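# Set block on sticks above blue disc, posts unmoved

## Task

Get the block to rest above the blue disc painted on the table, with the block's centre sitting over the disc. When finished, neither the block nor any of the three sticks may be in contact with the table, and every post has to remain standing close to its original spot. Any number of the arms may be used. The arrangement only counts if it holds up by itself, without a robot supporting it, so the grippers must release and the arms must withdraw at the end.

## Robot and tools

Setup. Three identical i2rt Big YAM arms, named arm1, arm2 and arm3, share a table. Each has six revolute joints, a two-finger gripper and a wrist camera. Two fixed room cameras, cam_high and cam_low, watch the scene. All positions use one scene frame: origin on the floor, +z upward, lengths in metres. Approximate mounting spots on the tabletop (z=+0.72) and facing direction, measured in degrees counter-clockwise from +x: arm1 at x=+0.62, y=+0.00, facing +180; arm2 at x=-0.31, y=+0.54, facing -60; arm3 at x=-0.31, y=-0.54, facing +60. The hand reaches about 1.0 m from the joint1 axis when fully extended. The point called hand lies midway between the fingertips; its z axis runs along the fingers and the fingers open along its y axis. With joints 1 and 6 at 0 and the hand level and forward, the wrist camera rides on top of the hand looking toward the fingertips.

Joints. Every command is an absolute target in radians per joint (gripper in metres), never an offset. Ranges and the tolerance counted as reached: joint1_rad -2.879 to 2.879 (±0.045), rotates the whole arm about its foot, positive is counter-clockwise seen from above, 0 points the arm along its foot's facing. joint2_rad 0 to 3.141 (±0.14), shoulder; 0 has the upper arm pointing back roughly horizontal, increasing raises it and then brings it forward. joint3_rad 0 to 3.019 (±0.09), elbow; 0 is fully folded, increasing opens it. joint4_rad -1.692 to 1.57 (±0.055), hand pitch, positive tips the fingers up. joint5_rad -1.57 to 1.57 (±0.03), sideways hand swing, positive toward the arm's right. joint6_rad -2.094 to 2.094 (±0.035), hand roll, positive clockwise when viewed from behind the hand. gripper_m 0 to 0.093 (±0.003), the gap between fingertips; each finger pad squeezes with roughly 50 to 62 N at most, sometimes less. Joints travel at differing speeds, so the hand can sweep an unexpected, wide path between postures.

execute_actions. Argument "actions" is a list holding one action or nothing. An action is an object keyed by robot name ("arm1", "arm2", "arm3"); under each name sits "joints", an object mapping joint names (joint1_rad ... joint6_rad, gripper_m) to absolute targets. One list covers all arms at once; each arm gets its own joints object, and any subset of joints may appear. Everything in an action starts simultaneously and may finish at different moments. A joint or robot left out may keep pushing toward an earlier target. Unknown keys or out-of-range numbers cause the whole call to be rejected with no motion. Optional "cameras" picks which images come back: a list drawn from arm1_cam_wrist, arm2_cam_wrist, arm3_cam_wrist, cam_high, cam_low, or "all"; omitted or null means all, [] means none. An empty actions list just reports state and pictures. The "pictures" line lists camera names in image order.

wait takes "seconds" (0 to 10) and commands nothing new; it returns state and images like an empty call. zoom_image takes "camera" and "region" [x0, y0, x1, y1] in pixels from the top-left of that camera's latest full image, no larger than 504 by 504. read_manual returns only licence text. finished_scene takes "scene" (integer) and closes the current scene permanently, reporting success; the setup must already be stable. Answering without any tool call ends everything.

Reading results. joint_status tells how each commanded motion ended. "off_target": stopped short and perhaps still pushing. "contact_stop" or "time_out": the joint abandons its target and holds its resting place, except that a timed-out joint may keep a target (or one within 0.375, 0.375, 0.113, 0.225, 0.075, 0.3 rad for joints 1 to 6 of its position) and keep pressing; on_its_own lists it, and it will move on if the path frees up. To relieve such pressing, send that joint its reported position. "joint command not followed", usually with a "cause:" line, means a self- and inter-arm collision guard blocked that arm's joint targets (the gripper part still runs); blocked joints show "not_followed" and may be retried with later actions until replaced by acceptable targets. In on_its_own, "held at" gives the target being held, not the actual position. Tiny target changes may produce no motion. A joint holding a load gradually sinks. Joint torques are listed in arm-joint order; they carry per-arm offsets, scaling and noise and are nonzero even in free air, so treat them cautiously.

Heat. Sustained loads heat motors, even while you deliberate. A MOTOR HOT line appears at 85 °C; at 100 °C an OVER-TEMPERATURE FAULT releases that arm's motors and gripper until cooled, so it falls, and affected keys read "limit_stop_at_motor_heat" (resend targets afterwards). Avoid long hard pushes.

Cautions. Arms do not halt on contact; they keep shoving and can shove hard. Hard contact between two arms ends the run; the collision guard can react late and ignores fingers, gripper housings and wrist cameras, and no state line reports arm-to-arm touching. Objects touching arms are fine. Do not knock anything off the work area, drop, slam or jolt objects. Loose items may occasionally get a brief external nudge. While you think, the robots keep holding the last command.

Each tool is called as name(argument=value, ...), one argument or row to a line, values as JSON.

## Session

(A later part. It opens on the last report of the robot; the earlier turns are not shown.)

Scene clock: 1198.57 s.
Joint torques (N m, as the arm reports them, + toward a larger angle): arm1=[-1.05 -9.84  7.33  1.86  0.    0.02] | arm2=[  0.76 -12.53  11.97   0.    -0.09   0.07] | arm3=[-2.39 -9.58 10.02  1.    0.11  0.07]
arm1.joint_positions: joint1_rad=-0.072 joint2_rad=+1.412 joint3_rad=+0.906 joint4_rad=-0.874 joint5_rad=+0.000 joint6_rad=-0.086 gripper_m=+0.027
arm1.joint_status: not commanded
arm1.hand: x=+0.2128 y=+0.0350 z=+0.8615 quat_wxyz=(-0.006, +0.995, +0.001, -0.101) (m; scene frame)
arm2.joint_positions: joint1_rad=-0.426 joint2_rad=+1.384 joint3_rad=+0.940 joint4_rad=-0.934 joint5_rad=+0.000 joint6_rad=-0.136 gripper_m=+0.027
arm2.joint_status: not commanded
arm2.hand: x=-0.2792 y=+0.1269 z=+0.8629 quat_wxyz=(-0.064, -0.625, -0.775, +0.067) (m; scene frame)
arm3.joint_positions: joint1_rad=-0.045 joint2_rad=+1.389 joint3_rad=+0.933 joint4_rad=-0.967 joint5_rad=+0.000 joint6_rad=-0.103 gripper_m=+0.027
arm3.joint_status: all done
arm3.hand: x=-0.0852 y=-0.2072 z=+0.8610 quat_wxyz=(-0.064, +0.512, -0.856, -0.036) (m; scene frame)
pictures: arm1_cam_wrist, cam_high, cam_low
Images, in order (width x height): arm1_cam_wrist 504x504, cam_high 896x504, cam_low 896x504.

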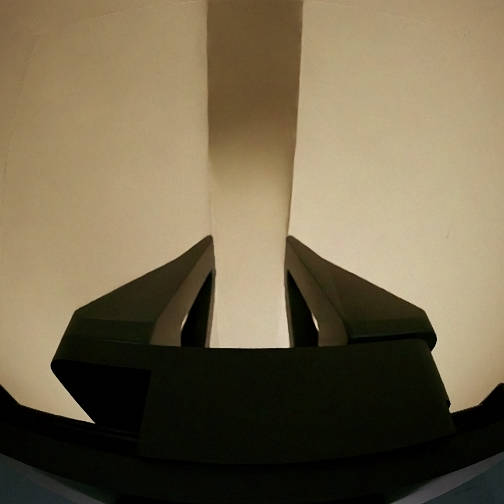

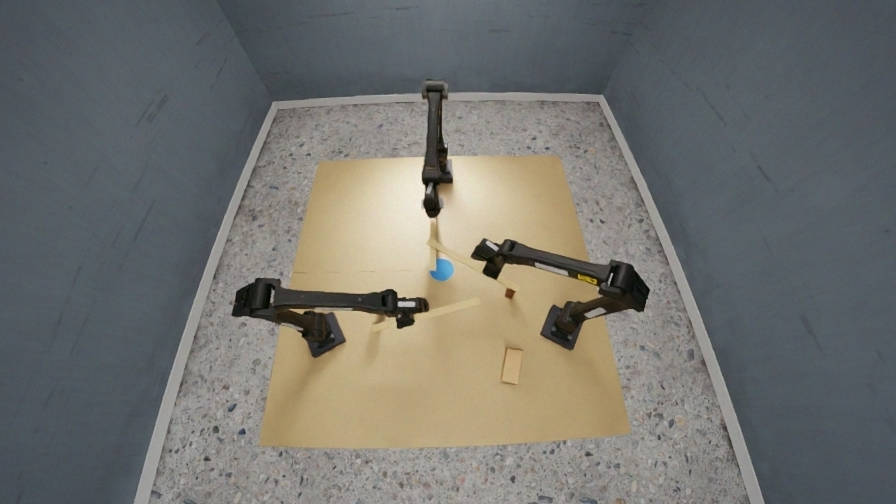

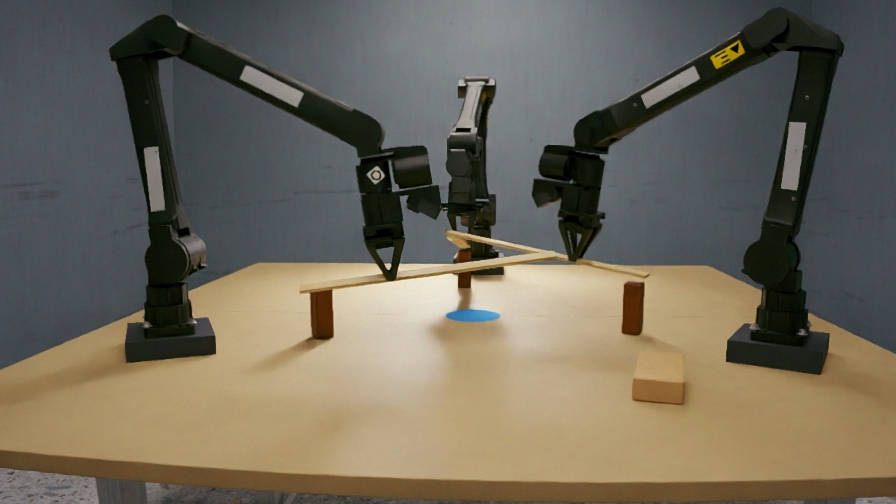

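execute_actions(
  actions=[
    {"arm2":{"joints":{"joint2_rad":1.312,"joint3_rad":0.905,"joint4_rad":-0.878,"joint6_rad":-0.1}}},
  ],
  cameras=["cam_low"],
)

zoom_image(
  camera="cam_low",
  region=[280, 200, 600, 350],
)

Scene clock: 1213.57 s.
Joint torques (N m, as the arm reports them, + toward a larger angle): arm1=[-1.1  -9.84  7.34  1.88  0.01  0.02] | arm2=[  0.74 -10.4    8.33   1.73  -0.1    0.08] | arm3=[-2.42 -9.4   9.99  0.96  0.13  0.08]
arm1.joint_positions: joint1_rad=-0.072 joint2_rad=+1.412 joint3_rad=+0.906 joint4_rad=-0.874 joint5_rad=+0.000 joint6_rad=-0.086 gripper_m=+0.027
arm1.joint_status: not commanded
arm1.hand: x=+0.2128 y=+0.0350 z=+0.8615 quat_wxyz=(-0.006, +0.995, +0.001, -0.101) (m; scene frame)
arm2.joint_positions: joint1_rad=-0.426 joint2_rad=+1.309 joint3_rad=+0.907 joint4_rad=-0.904 joint5_rad=+0.000 joint6_rad=-0.114 gripper_m=+0.027
arm2.joint_status: all done
arm2.hand: x=-0.2796 y=+0.1320 z=+0.8800 quat_wxyz=(-0.090, -0.632, -0.765, +0.092) (m; scene frame)
arm3.joint_positions: joint1_rad=-0.045 joint2_rad=+1.389 joint3_rad=+0.933 joint4_rad=-0.967 joint5_rad=+0.000 joint6_rad=-0.103 gripper_m=+0.027
arm3.joint_status: not commanded
arm3.hand: x=-0.0852 y=-0.2072 z=+0.8610 quat_wxyz=(-0.064, +0.512, -0.856, -0.036) (m; scene frame)
pictures: cam_low
Images, in order (width x height): cam_low 896x504.

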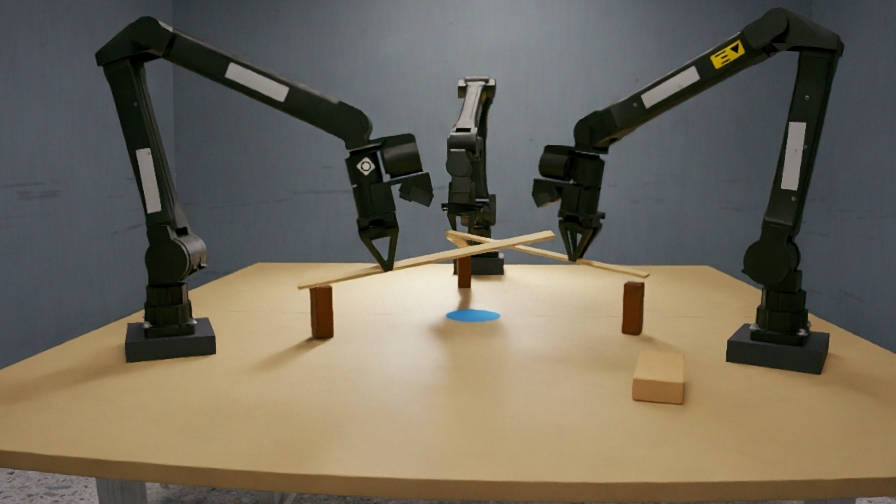

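Region (280, 200, 600, 350) of cam_low's 896x504 image, scaled by 1.575, with more detail than that image has; it fills the top 236 rows of this view, and the rest is white.

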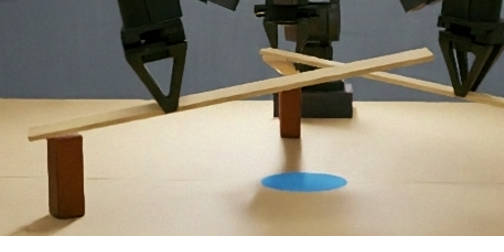

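execute_actions(
  actions=[
    {"arm2":{"joints":{"joint2_rad":1.335}}},
  ],
  cameras=["cam_low"],
)

zoom_image(
  camera="cam_low",
  region=[280, 200, 600, 350],
)

Scene clock: 1220.23 s.
Joint torques (N m, as the arm reports them, + toward a larger angle): arm1=[-1.04 -9.83  7.33  1.87  0.    0.02] | arm2=[  0.87 -10.68   8.17   1.67  -0.09   0.1 ] | arm3=[-2.2  -9.57 10.06  0.94  0.13  0.08]
arm1.joint_positions: joint1_rad=-0.072 joint2_rad=+1.412 joint3_rad=+0.906 joint4_rad=-0.874 joint5_rad=+0.000 joint6_rad=-0.086 gripper_m=+0.027
arm1.joint_status: not commanded
arm1.hand: x=+0.2128 y=+0.0350 z=+0.8615 quat_wxyz=(-0.006, +0.995, +0.001, -0.101) (m; scene frame)
arm2.joint_positions: joint1_rad=-0.426 joint2_rad=+1.329 joint3_rad=+0.907 joint4_rad=-0.904 joint5_rad=+0.000 joint6_rad=-0.113 gripper_m=+0.027
arm2.joint_status: all done
arm2.hand: x=-0.2796 y=+0.1322 z=+0.8721 quat_wxyz=(-0.083, -0.633, -0.766, +0.084) (m; scene frame)
arm3.joint_positions: joint1_rad=-0.045 joint2_rad=+1.389 joint3_rad=+0.933 joint4_rad=-0.967 joint5_rad=+0.000 joint6_rad=-0.103 gripper_m=+0.027
arm3.joint_status: not commanded
arm3.hand: x=-0.0852 y=-0.2072 z=+0.8610 quat_wxyz=(-0.064, +0.512, -0.856, -0.036) (m; scene frame)
pictures: cam_low
Images, in order (width x height): cam_low 896x504.

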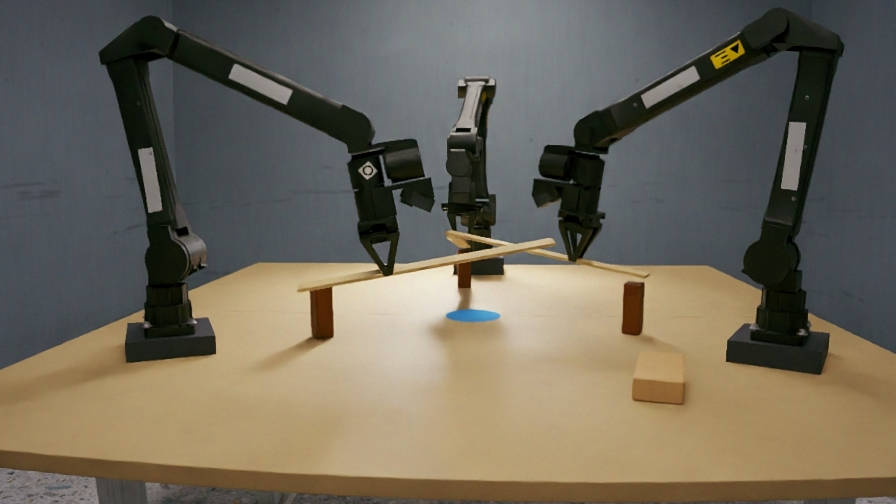

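Region (280, 200, 600, 350) of cam_low's 896x504 image, scaled by 1.575, with more detail than that image has; it fills the top 236 rows of this view, and the rest is white.

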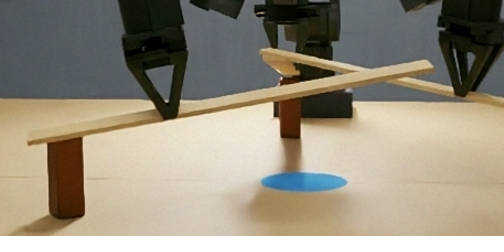

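execute_actions(
  actions=[
    {"arm2":{"joints":{"joint2_rad":1.307,"joint4_rad":-0.94}}},
  ],
  cameras=[],
)

execute_actions(
  actions=[
    {"arm2":{"joints":{"joint1_rad":-0.215}}},
  ],
  cameras=["cam_low","cam_high"],
)

zoom_image(
  camera="cam_low",
  region=[280, 200, 600, 350],
)

zoom_image(
  camera="cam_high",
  region=[350, 200, 550, 340],
)

Scene clock: 1241.57 s.
Joint torques (N m, as the arm reports them, + toward a larger angle): arm1=[-1.09 -9.83  7.32  1.85  0.01  0.02] | arm2=[  0.72 -11.7    8.35   0.08  -0.1    0.1 ] | arm3=[-2.16 -9.46 10.03  0.9   0.11  0.08]
arm1.joint_positions: joint1_rad=-0.072 joint2_rad=+1.412 joint3_rad=+0.906 joint4_rad=-0.874 joint5_rad=+0.000 joint6_rad=-0.086 gripper_m=+0.027
arm1.joint_status: not commanded
arm1.hand: x=+0.2128 y=+0.0350 z=+0.8615 quat_wxyz=(-0.006, +0.995, +0.001, -0.101) (m; scene frame)
arm2.joint_positions: joint1_rad=-0.426 joint2_rad=+1.317 joint3_rad=+0.907 joint4_rad=-0.922 joint5_rad=+0.000 joint6_rad=-0.113 gripper_m=+0.027
arm2.joint_status: all done
arm2.hand: x=-0.2800 y=+0.1363 z=+0.8759 quat_wxyz=(-0.081, -0.633, -0.766, +0.082) (m; scene frame)
arm3.joint_positions: joint1_rad=-0.045 joint2_rad=+1.389 joint3_rad=+0.933 joint4_rad=-0.967 joint5_rad=+0.000 joint6_rad=-0.103 gripper_m=+0.027
arm3.joint_status: not commanded
arm3.hand: x=-0.0852 y=-0.2072 z=+0.8610 quat_wxyz=(-0.064, +0.512, -0.856, -0.036) (m; scene frame)
pictures: none
No camera images: the call's "cameras" was empty. Leave "cameras" out to get every camera's image.

Scene clock: 1242.60 s.
Joint torques (N m, as the arm reports them, + toward a larger angle): arm1=[-1.08 -9.66  7.34  1.89  0.01  0.01] | arm2=[ -0.38 -11.61   8.36   0.06  -0.11   0.07] | arm3=[-2.08 -9.44  9.99  0.99  0.12  0.08]
arm1.joint_positions: joint1_rad=-0.072 joint2_rad=+1.412 joint3_rad=+0.906 joint4_rad=-0.874 joint5_rad=+0.000 joint6_rad=-0.086 gripper_m=+0.027
arm1.joint_status: not commanded
arm1.hand: x=+0.2128 y=+0.0350 z=+0.8615 quat_wxyz=(-0.006, +0.995, +0.001, -0.101) (m; scene frame)
arm2.joint_positions: joint1_rad=-0.208 joint2_rad=+1.317 joint3_rad=+0.907 joint4_rad=-0.922 joint5_rad=+0.000 joint6_rad=-0.111 gripper_m=+0.027
arm2.joint_status: all done
arm2.hand: x=-0.1944 y=+0.1522 z=+0.8761 quat_wxyz=(-0.090, -0.547, -0.829, +0.073) (m; scene frame)
arm3.joint_positions: joint1_rad=-0.045 joint2_rad=+1.389 joint3_rad=+0.933 joint4_rad=-0.967 joint5_rad=+0.000 joint6_rad=-0.103 gripper_m=+0.027
arm3.joint_status: not commanded
arm3.hand: x=-0.0852 y=-0.2072 z=+0.8610 quat_wxyz=(-0.064, +0.512, -0.856, -0.036) (m; scene frame)
pictures: cam_high, cam_low
Images, in order (width x height): cam_high 896x504, cam_low 896x504.

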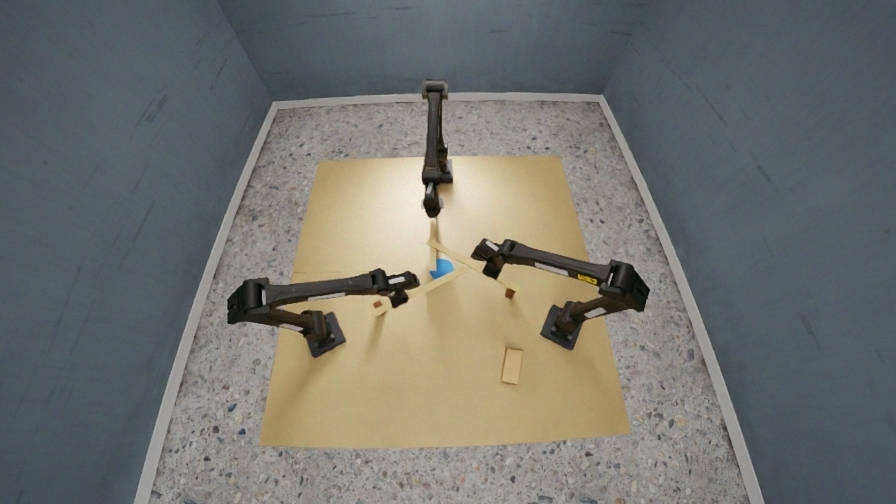

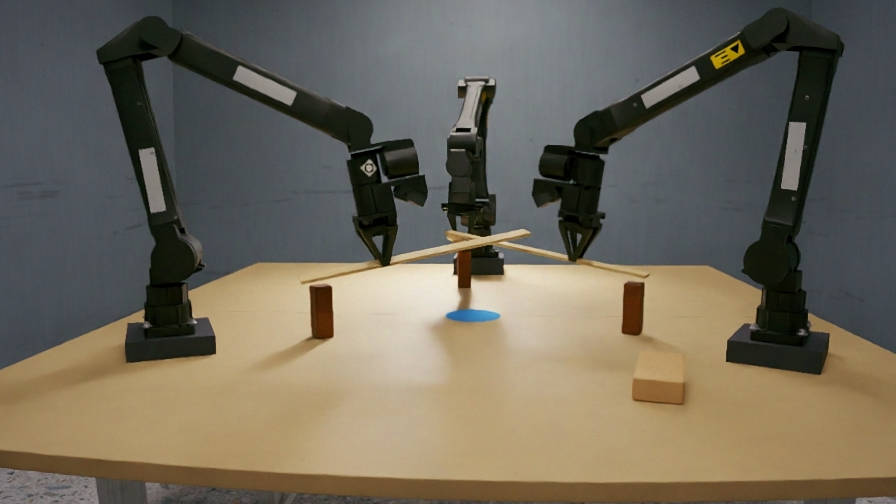

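Region (280, 200, 600, 350) of cam_low's 896x504 image, scaled by 1.575, with more detail than that image has; it fills the top 236 rows of this view, and the rest is white.

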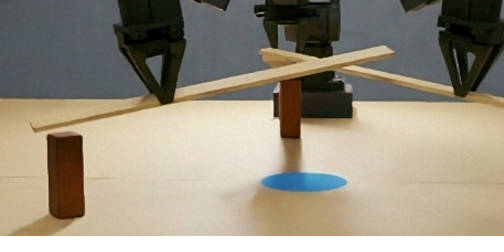

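Region (350, 200, 550, 340) of cam_high's 896x504 image, scaled by 2.520, with more detail than that image has; it fills the top 353 rows of this view, and the rest is white.

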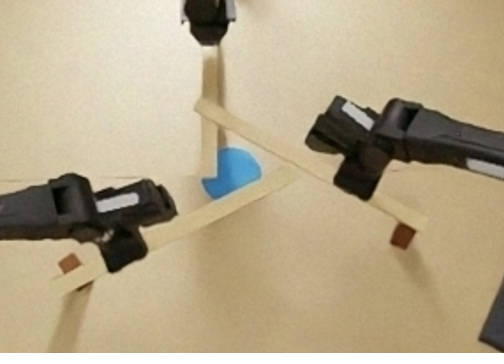

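zoom_image(
  camera="cam_low",
  region=[430, 210, 550, 280],
)

zoom_image(
  camera="cam_low",
  region=[290, 260, 390, 310],
)

Region (430, 210, 550, 280) of cam_low's 896x504 image, scaled by 4.200, with more detail than that image has; it fills the top 294 rows of this view, and the rest is white.

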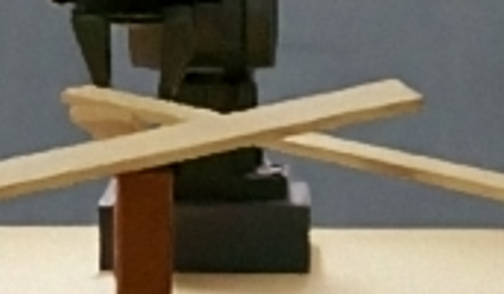

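Region (290, 260, 390, 310) of cam_low's 896x504 image, scaled by 5.040, with more detail than that image has.

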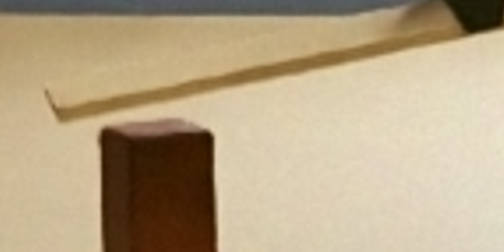

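execute_actions(
  actions=[
    {"arm2":{"joints":{"joint1_rad":-0.145}}},
  ],
  cameras=["cam_low","cam_high"],
)

zoom_image(
  camera="cam_low",
  region=[430, 210, 550, 280],
)

zoom_image(
  camera="cam_high",
  region=[400, 215, 500, 295],
)

Scene clock: 1264.50 s.
Joint torques (N m, as the arm reports them, + toward a larger angle): arm1=[-1.02 -9.72  7.31  1.87  0.01  0.02] | arm2=[  0.03 -11.6    8.25   0.01  -0.08   0.06] | arm3=[-2.21 -9.1   9.95  1.04  0.09  0.06]
arm1.joint_positions: joint1_rad=-0.072 joint2_rad=+1.412 joint3_rad=+0.906 joint4_rad=-0.874 joint5_rad=+0.000 joint6_rad=-0.086 gripper_m=+0.027
arm1.joint_status: not commanded
arm1.hand: x=+0.2128 y=+0.0350 z=+0.8615 quat_wxyz=(-0.006, +0.995, +0.001, -0.101) (m; scene frame)
arm2.joint_positions: joint1_rad=-0.142 joint2_rad=+1.317 joint3_rad=+0.907 joint4_rad=-0.922 joint5_rad=+0.000 joint6_rad=-0.111 gripper_m=+0.027
arm2.joint_status: all done
arm2.hand: x=-0.1691 y=+0.1608 z=+0.8762 quat_wxyz=(-0.093, -0.519, -0.847, +0.070) (m; scene frame)
arm3.joint_positions: joint1_rad=-0.045 joint2_rad=+1.389 joint3_rad=+0.933 joint4_rad=-0.967 joint5_rad=+0.000 joint6_rad=-0.103 gripper_m=+0.027
arm3.joint_status: not commanded
arm3.hand: x=-0.0852 y=-0.2072 z=+0.8610 quat_wxyz=(-0.064, +0.512, -0.856, -0.036) (m; scene frame)
pictures: cam_high, cam_low
Images, in order (width x height): cam_high 896x504, cam_low 896x504.

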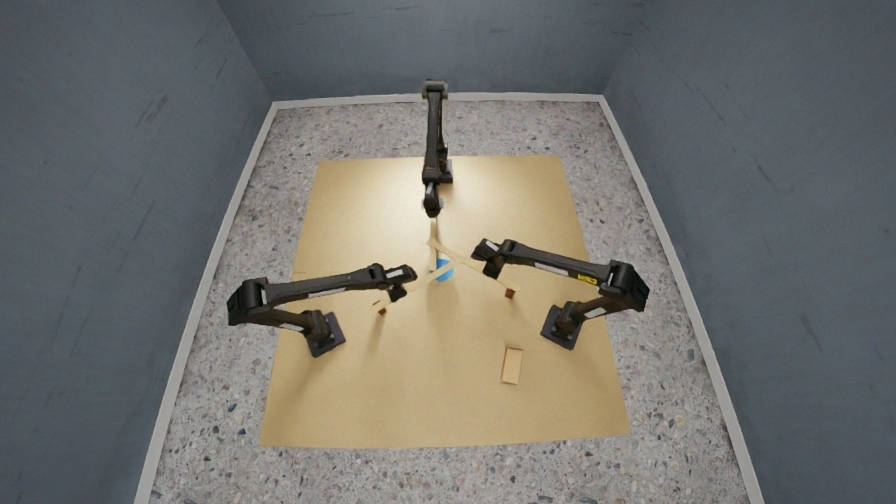

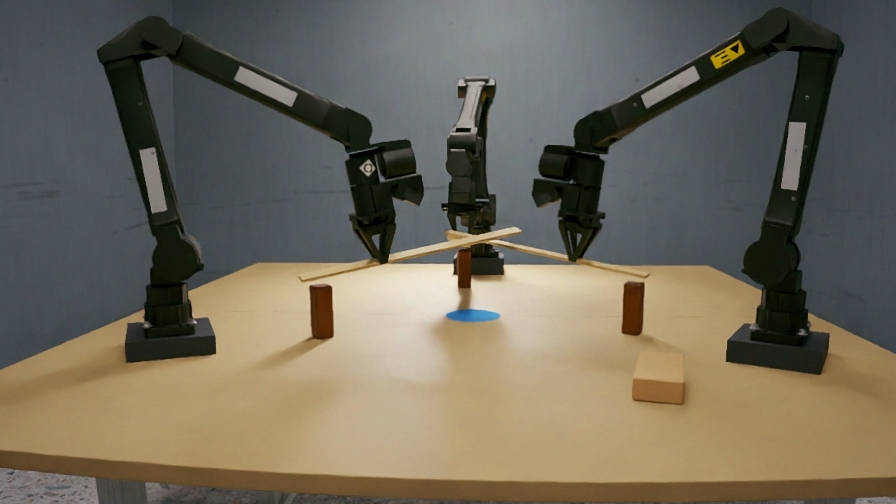

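Region (430, 210, 550, 280) of cam_low's 896x504 image, scaled by 4.200, with more detail than that image has; it fills the top 294 rows of this view, and the rest is white.

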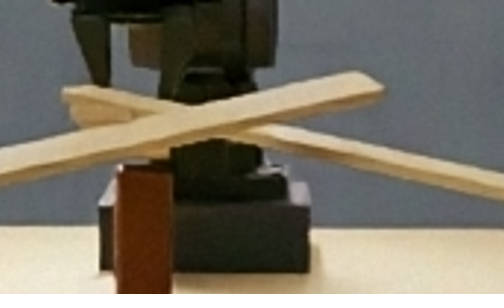

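Region (400, 215, 500, 295) of cam_high's 896x504 image, scaled by 5.040, with more detail than that image has; it fills the top 403 rows of this view, and the rest is white.

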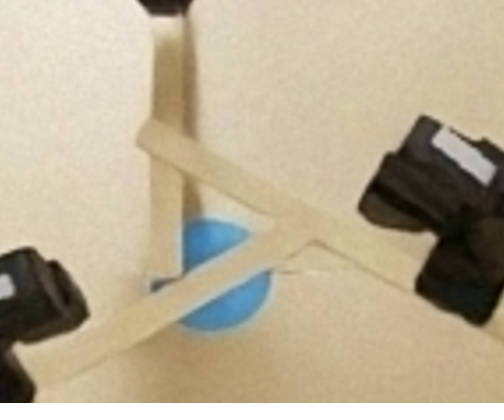

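execute_actions(
  actions=[
    {"arm2":{"joints":{"joint1_rad":-0.069}}},
  ],
  cameras=["cam_low","cam_high","arm1_cam_wrist","arm2_cam_wrist"],
)

zoom_image(
  camera="cam_low",
  region=[430, 210, 550, 280],
)

zoom_image(
  camera="cam_high",
  region=[400, 215, 500, 295],
)

Scene clock: 1275.00 s.
Joint torques (N m, as the arm reports them, + toward a larger angle): arm1=[-1.04 -9.85  7.28  1.85  0.01  0.01] | arm2=[  0.05 -11.63   8.34   0.05  -0.11   0.07] | arm3=[-2.36 -9.46 10.03  0.93  0.12  0.06]
arm1.joint_positions: joint1_rad=-0.072 joint2_rad=+1.412 joint3_rad=+0.906 joint4_rad=-0.873 joint5_rad=+0.000 joint6_rad=-0.086 gripper_m=+0.027
arm1.joint_status: not commanded
arm1.hand: x=+0.2126 y=+0.0351 z=+0.8615 quat_wxyz=(-0.006, +0.995, +0.001, -0.101) (m; scene frame)
arm2.joint_positions: joint1_rad=-0.065 joint2_rad=+1.317 joint3_rad=+0.907 joint4_rad=-0.922 joint5_rad=+0.000 joint6_rad=-0.110 gripper_m=+0.027
arm2.joint_status: all done
arm2.hand: x=-0.1409 y=+0.1726 z=+0.8764 quat_wxyz=(-0.096, -0.487, -0.866, +0.066) (m; scene frame)
arm3.joint_positions: joint1_rad=-0.045 joint2_rad=+1.389 joint3_rad=+0.933 joint4_rad=-0.966 joint5_rad=+0.000 joint6_rad=-0.102 gripper_m=+0.027
arm3.joint_status: not commanded
arm3.hand: x=-0.0851 y=-0.2070 z=+0.8610 quat_wxyz=(-0.065, +0.512, -0.856, -0.036) (m; scene frame)
pictures: arm1_cam_wrist, arm2_cam_wrist, cam_high, cam_low
Images, in order (width x height): arm1_cam_wrist 504x504, arm2_cam_wrist 504x504, cam_high 896x504, cam_low 896x504.

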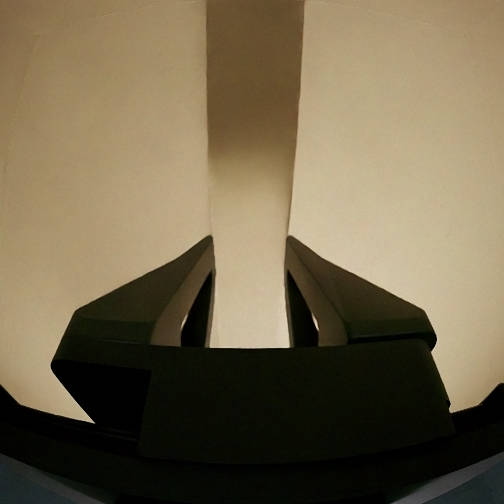

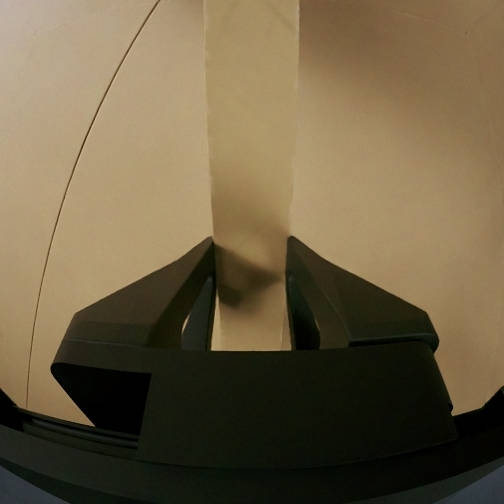

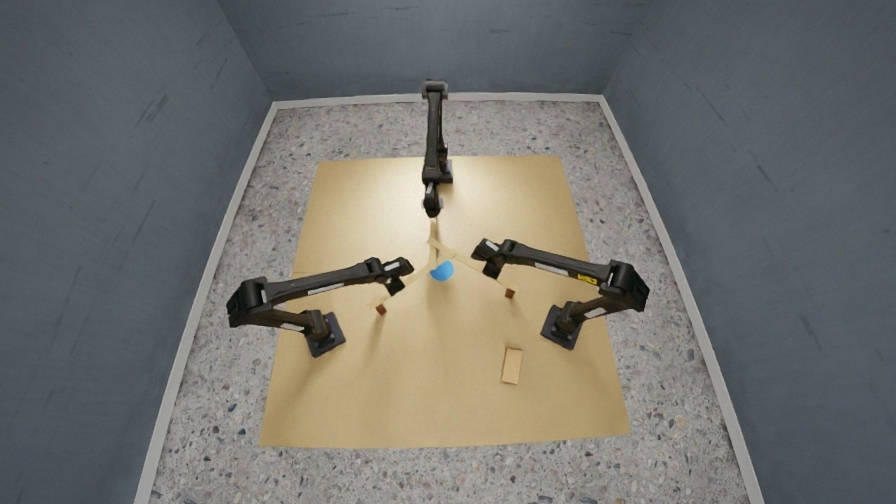

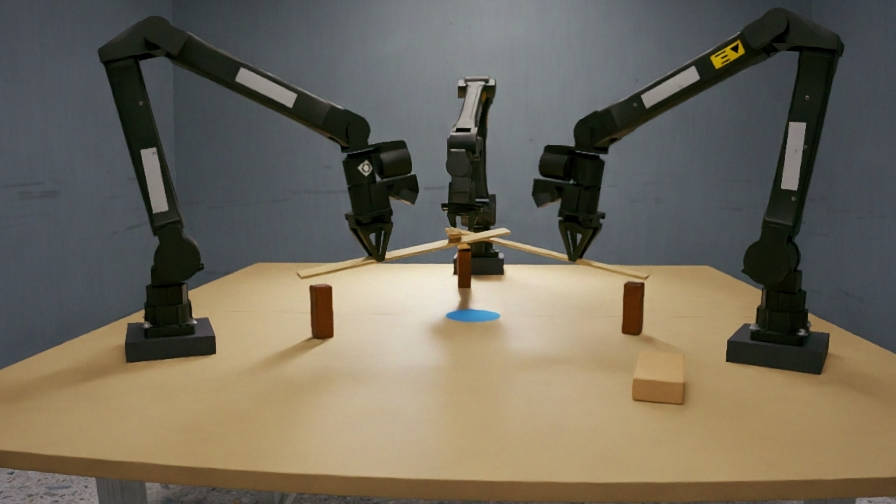

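Region (430, 210, 550, 280) of cam_low's 896x504 image, scaled by 4.200, with more detail than that image has; it fills the top 294 rows of this view, and the rest is white.

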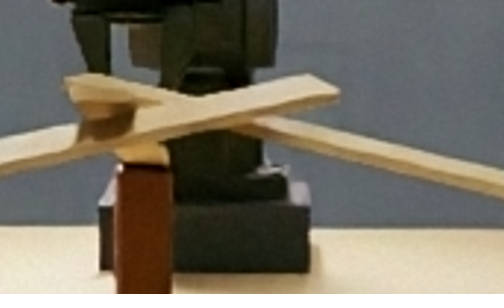

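Region (400, 215, 500, 295) of cam_high's 896x504 image, scaled by 5.040, with more detail than that image has; it fills the top 403 rows of this view, and the rest is white.

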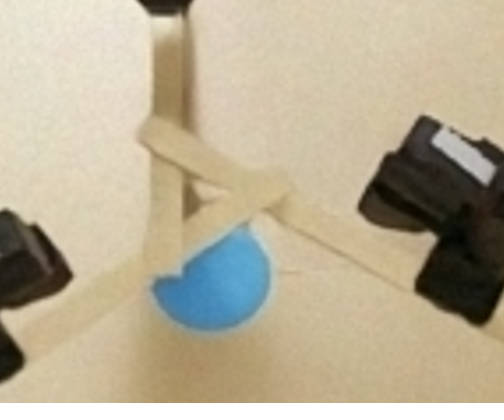

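zoom_image(
  camera="cam_low",
  region=[290, 250, 400, 305],
)

zoom_image(
  camera="cam_low",
  region=[560, 245, 670, 300],
)

Region (290, 250, 400, 305) of cam_low's 896x504 image, scaled by 4.582, with more detail than that image has.

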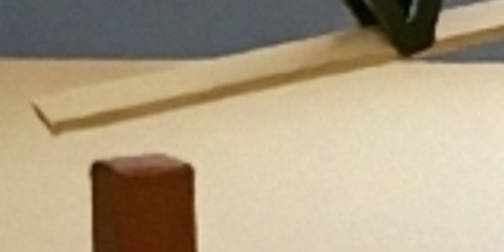

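Region (560, 245, 670, 300) of cam_low's 896x504 image, scaled by 4.582, with more detail than that image has.

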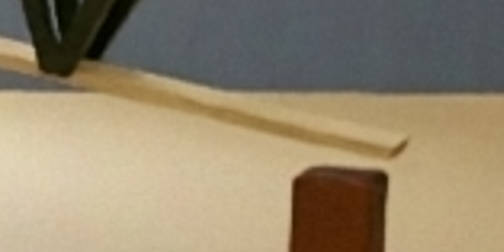

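execute_actions(
  actions=[
    {"arm2":{"joints":{"joint2_rad":1.352,"joint4_rad":-0.885}}},
  ],
  cameras=["cam_low","arm1_cam_wrist"],
)

zoom_image(
  camera="cam_low",
  region=[280, 200, 680, 350],
)

zoom_image(
  camera="cam_low",
  region=[430, 210, 550, 280],
)

Scene clock: 1322.60 s.
Joint torques (N m, as the arm reports them, + toward a larger angle): arm1=[-1.04 -9.73  7.3   1.84  0.01  0.02] | arm2=[ -0.15 -11.06   8.13   1.65  -0.08   0.05] | arm3=[-2.09 -9.67 10.01  0.91  0.1   0.07]
arm1.joint_positions: joint1_rad=-0.072 joint2_rad=+1.412 joint3_rad=+0.906 joint4_rad=-0.873 joint5_rad=+0.000 joint6_rad=-0.086 gripper_m=+0.027
arm1.joint_status: not commanded
arm1.hand: x=+0.2126 y=+0.0351 z=+0.8615 quat_wxyz=(-0.006, +0.995, +0.001, -0.101) (m; scene frame)
arm2.joint_positions: joint1_rad=-0.065 joint2_rad=+1.349 joint3_rad=+0.907 joint4_rad=-0.910 joint5_rad=+0.000 joint6_rad=-0.110 gripper_m=+0.027
arm2.joint_status: all done
arm2.hand: x=-0.1398 y=+0.1704 z=+0.8649 quat_wxyz=(-0.088, -0.487, -0.867, +0.060) (m; scene frame)
arm3.joint_positions: joint1_rad=-0.045 joint2_rad=+1.389 joint3_rad=+0.933 joint4_rad=-0.966 joint5_rad=+0.000 joint6_rad=-0.102 gripper_m=+0.027
arm3.joint_status: not commanded
arm3.hand: x=-0.0851 y=-0.2070 z=+0.8610 quat_wxyz=(-0.065, +0.512, -0.856, -0.036) (m; scene frame)
pictures: arm1_cam_wrist, cam_low
Images, in order (width x height): arm1_cam_wrist 504x504, cam_low 896x504.

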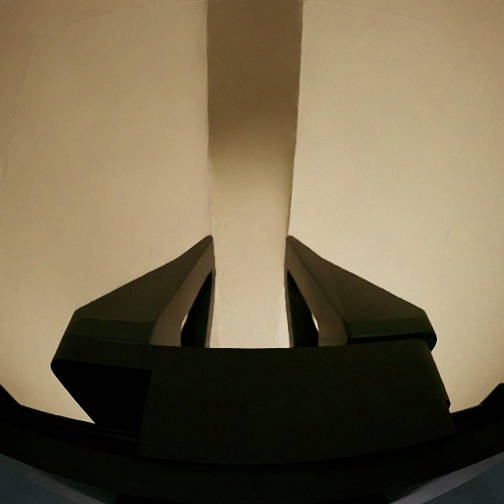

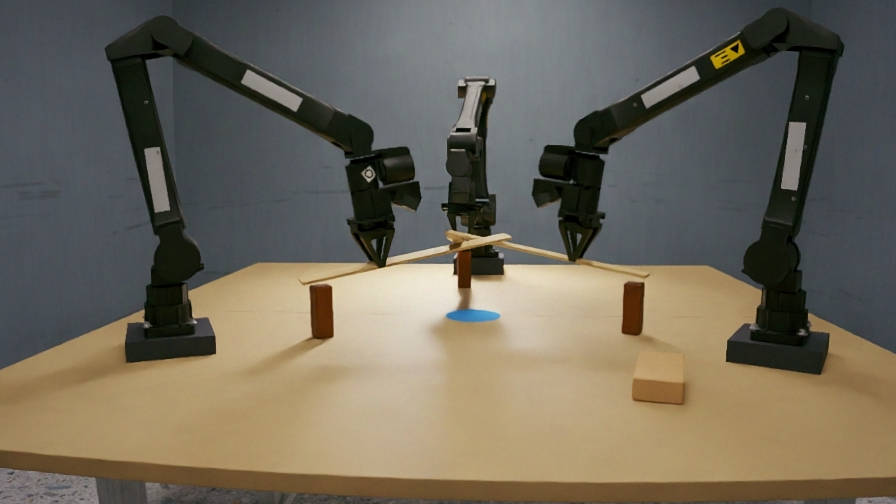

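Region (280, 200, 680, 350) of cam_low's 896x504 image, scaled by 1.260, with more detail than that image has; it fills the top 189 rows of this view, and the rest is white.

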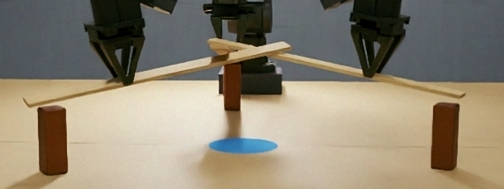

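Region (430, 210, 550, 280) of cam_low's 896x504 image, scaled by 4.200, with more detail than that image has; it fills the top 294 rows of this view, and the rest is white.

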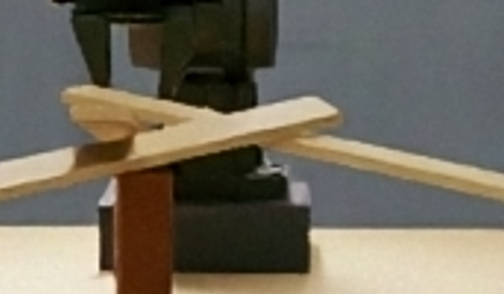

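execute_actions(
  actions=[
    {"arm1":{"joints":{"joint2_rad":1.436}},"arm2":{"joints":{"joint2_rad":1.37}},"arm3":{"joints":{"joint2_rad":1.413}}},
  ],
  cameras=["cam_low","cam_high"],
)

zoom_image(
  camera="cam_low",
  region=[280, 220, 680, 350],
)

zoom_image(
  camera="cam_low",
  region=[430, 210, 550, 280],
)

Scene clock: 1327.40 s.
Joint torques (N m, as the arm reports them, + toward a larger angle): arm1=[-0.96 -9.64  7.28  1.82  0.    0.01] | arm2=[ -0.09 -10.8    8.13   1.62  -0.08   0.06] | arm3=[-2.39 -9.53  9.92  0.9   0.1   0.1 ]
arm1.joint_positions: joint1_rad=-0.072 joint2_rad=+1.426 joint3_rad=+0.906 joint4_rad=-0.873 joint5_rad=+0.000 joint6_rad=-0.086 gripper_m=+0.027
arm1.joint_status: all done
arm1.hand: x=+0.2132 y=+0.0350 z=+0.8563 quat_wxyz=(-0.006, +0.996, +0.001, -0.095) (m; scene frame)
arm2.joint_positions: joint1_rad=-0.065 joint2_rad=+1.363 joint3_rad=+0.907 joint4_rad=-0.910 joint5_rad=+0.000 joint6_rad=-0.110 gripper_m=+0.027
arm2.joint_status: all done
arm2.hand: x=-0.1399 y=+0.1707 z=+0.8596 quat_wxyz=(-0.082, -0.487, -0.867, +0.056) (m; scene frame)
arm3.joint_positions: joint1_rad=-0.045 joint2_rad=+1.407 joint3_rad=+0.933 joint4_rad=-0.966 joint5_rad=+0.000 joint6_rad=-0.102 gripper_m=+0.027
arm3.joint_status: all done
arm3.hand: x=-0.0855 y=-0.2074 z=+0.8541 quat_wxyz=(-0.056, +0.512, -0.856, -0.032) (m; scene frame)
pictures: cam_high, cam_low
Images, in order (width x height): cam_high 896x504, cam_low 896x504.

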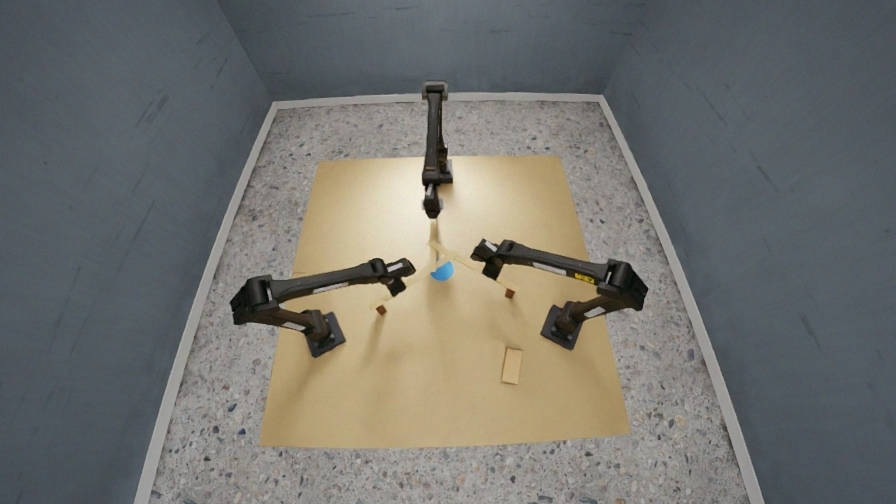

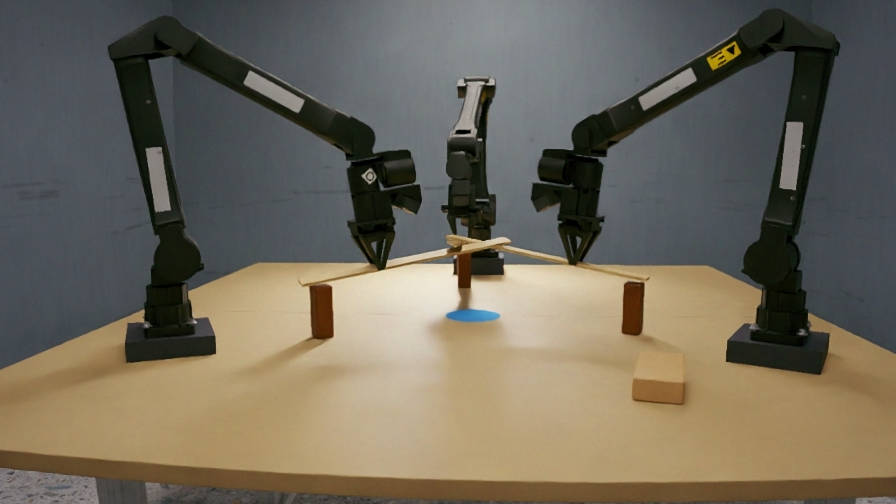

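Region (280, 220, 680, 350) of cam_low's 896x504 image, scaled by 1.260, with more detail than that image has; it fills the top 164 rows of this view, and the rest is white.

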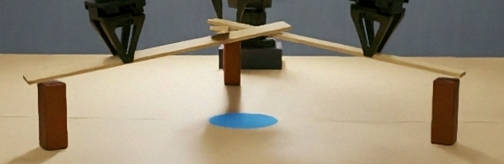

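Region (430, 210, 550, 280) of cam_low's 896x504 image, scaled by 4.200, with more detail than that image has; it fills the top 294 rows of this view, and the rest is white.

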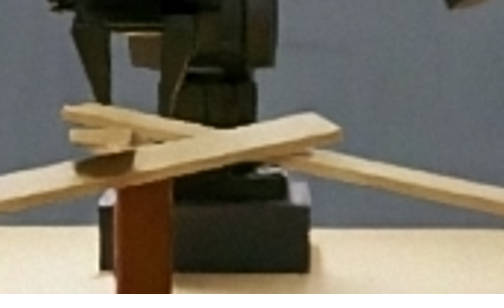

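execute_actions(
  actions=[
    {"arm1":{"joints":{"joint2_rad":1.455,"joint4_rad":-0.905}},"arm2":{"joints":{"joint2_rad":1.386}},"arm3":{"joints":{"joint2_rad":1.428}}},
  ],
  cameras=["cam_low","cam_high"],
)

zoom_image(
  camera="cam_low",
  region=[280, 220, 680, 350],
)

zoom_image(
  camera="cam_low",
  region=[430, 210, 550, 280],
)

Scene clock: 1335.40 s.
Joint torques (N m, as the arm reports them, + toward a larger angle): arm1=[-1.33 -9.07  7.14  0.31  0.01  0.01] | arm2=[  0.11 -10.92   8.22   1.51  -0.09   0.04] | arm3=[-2.7  -9.6   9.81  0.82  0.11  0.03]
arm1.joint_positions: joint1_rad=-0.072 joint2_rad=+1.440 joint3_rad=+0.906 joint4_rad=-0.889 joint5_rad=+0.000 joint6_rad=-0.086 gripper_m=+0.027
arm1.joint_status: all done
arm1.hand: x=+0.2177 y=+0.0346 z=+0.8500 quat_wxyz=(-0.004, +0.997, +0.001, -0.079) (m; scene frame)
arm2.joint_positions: joint1_rad=-0.065 joint2_rad=+1.379 joint3_rad=+0.907 joint4_rad=-0.908 joint5_rad=+0.000 joint6_rad=-0.110 gripper_m=+0.027
arm2.joint_status: all done
arm2.hand: x=-0.1399 y=+0.1707 z=+0.8535 quat_wxyz=(-0.076, -0.488, -0.868, +0.052) (m; scene frame)
arm3.joint_positions: joint1_rad=-0.045 joint2_rad=+1.423 joint3_rad=+0.933 joint4_rad=-0.965 joint5_rad=+0.000 joint6_rad=-0.099 gripper_m=+0.027
arm3.joint_status: all done
arm3.hand: x=-0.0857 y=-0.2077 z=+0.8482 quat_wxyz=(-0.050, +0.511, -0.858, -0.029) (m; scene frame)
pictures: cam_high, cam_low
Images, in order (width x height): cam_high 896x504, cam_low 896x504.

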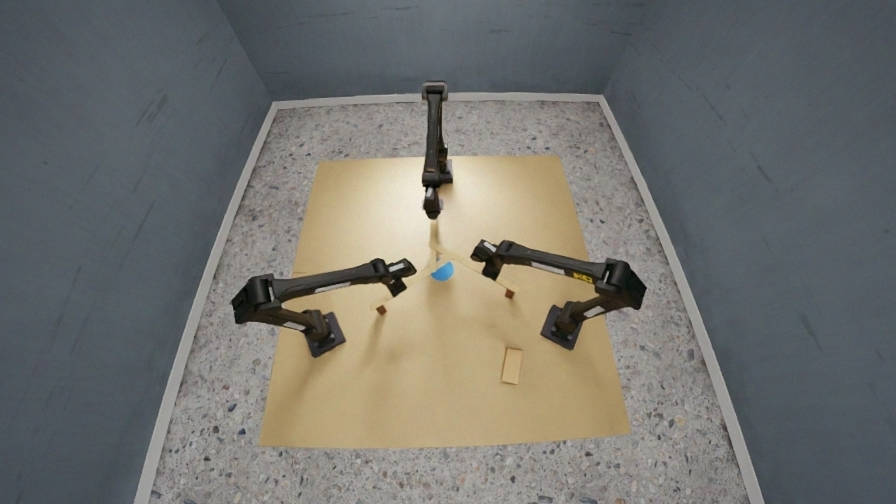

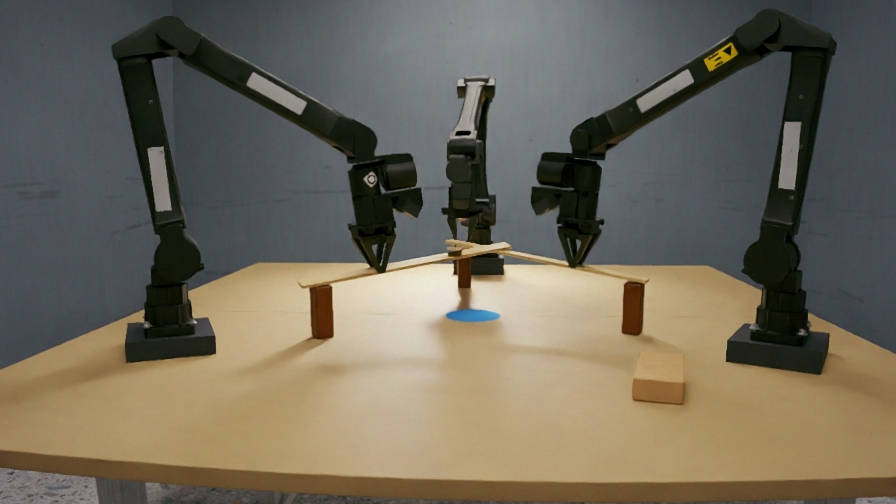

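Region (280, 220, 680, 350) of cam_low's 896x504 image, scaled by 1.260, with more detail than that image has; it fills the top 164 rows of this view, and the rest is white.

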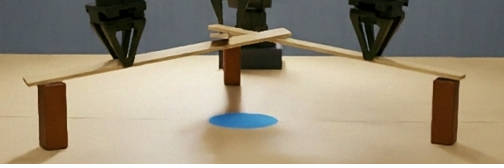

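Region (430, 210, 550, 280) of cam_low's 896x504 image, scaled by 4.200, with more detail than that image has; it fills the top 294 rows of this view, and the rest is white.

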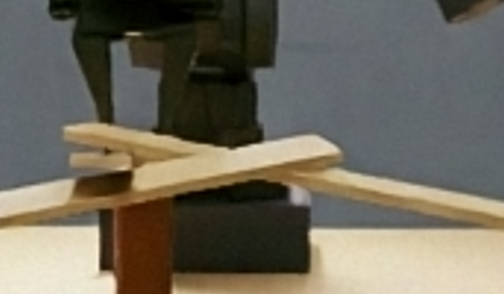

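execute_actions(
  actions=[],
  cameras=["cam_low","cam_high"],
)

Scene clock: 1349.33 s.
Joint torques (N m, as the arm reports them, + toward a larger angle): arm1=[-1.15 -9.19  7.16  0.34  0.    0.01] | arm2=[ -0.15 -10.97   8.01   1.45  -0.07   0.06] | arm3=[ -2.04 -10.03   9.86   0.87   0.09   0.02]
arm1.joint_positions: joint1_rad=-0.072 joint2_rad=+1.440 joint3_rad=+0.906 joint4_rad=-0.889 joint5_rad=+0.000 joint6_rad=-0.086 gripper_m=+0.027
arm1.joint_status: all done
arm1.hand: x=+0.2177 y=+0.0346 z=+0.8500 quat_wxyz=(-0.004, +0.997, +0.001, -0.079) (m; scene frame)
arm2.joint_positions: joint1_rad=-0.065 joint2_rad=+1.379 joint3_rad=+0.907 joint4_rad=-0.908 joint5_rad=+0.000 joint6_rad=-0.110 gripper_m=+0.027
arm2.joint_status: all done
arm2.hand: x=-0.1399 y=+0.1707 z=+0.8535 quat_wxyz=(-0.076, -0.488, -0.868, +0.052) (m; scene frame)
arm3.joint_positions: joint1_rad=-0.045 joint2_rad=+1.423 joint3_rad=+0.933 joint4_rad=-0.965 joint5_rad=+0.000 joint6_rad=-0.099 gripper_m=+0.027
arm3.joint_status: all done
arm3.hand: x=-0.0857 y=-0.2077 z=+0.8482 quat_wxyz=(-0.050, +0.511, -0.858, -0.029) (m; scene frame)
pictures: cam_high, cam_low
Images, in order (width x height): cam_high 896x504, cam_low 896x504.

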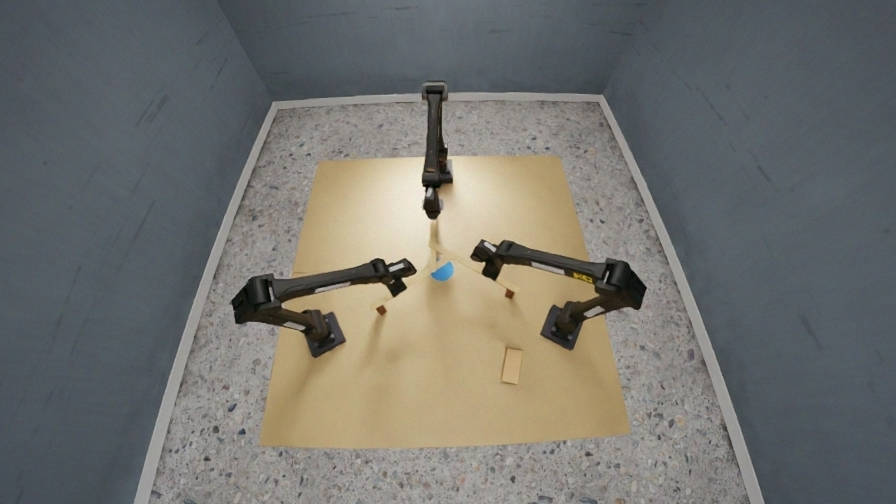

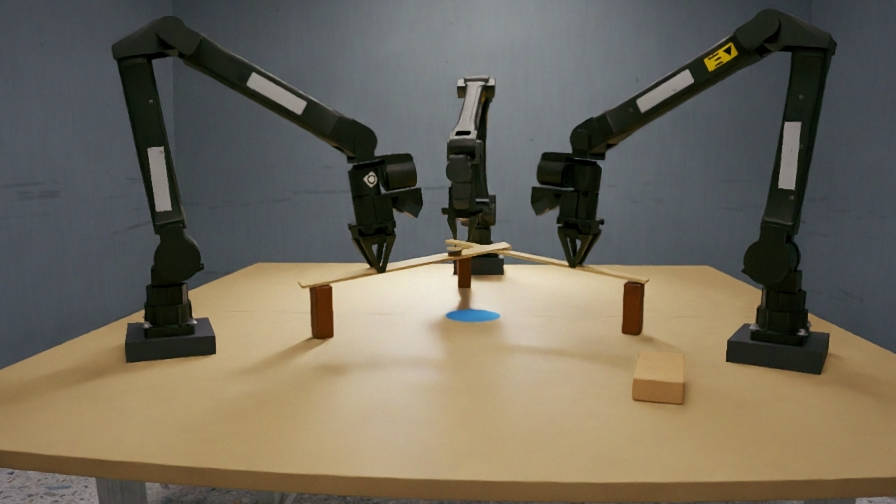

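zoom_image(
  camera="cam_low",
  region=[280, 210, 680, 350],
)

Region (280, 210, 680, 350) of cam_low's 896x504 image, scaled by 1.260, with more detail than that image has; it fills the top 176 rows of this view, and the rest is white.

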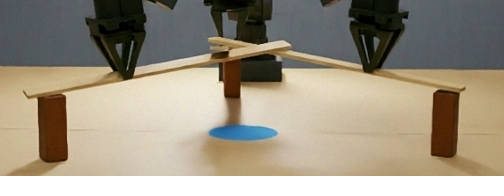

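zoom_image(
  camera="cam_low",
  region=[290, 255, 390, 305],
)

zoom_image(
  camera="cam_low",
  region=[570, 250, 670, 300],
)

zoom_image(
  camera="cam_low",
  region=[430, 220, 550, 280],
)

Region (290, 255, 390, 305) of cam_low's 896x504 image, scaled by 5.040, with more detail than that image has.

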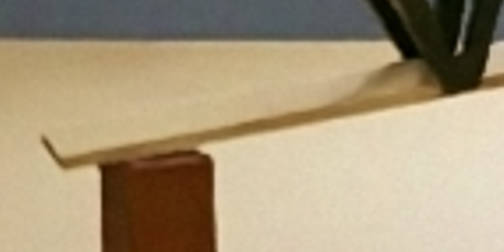

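Region (570, 250, 670, 300) of cam_low's 896x504 image, scaled by 5.040, with more detail than that image has.

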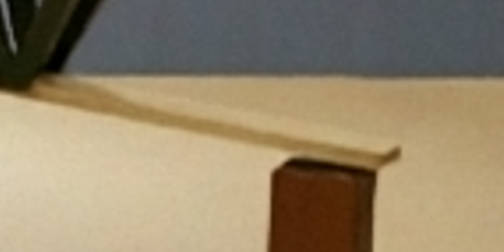

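Region (430, 220, 550, 280) of cam_low's 896x504 image, scaled by 4.200, with more detail than that image has.

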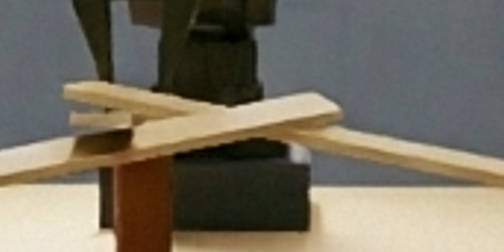

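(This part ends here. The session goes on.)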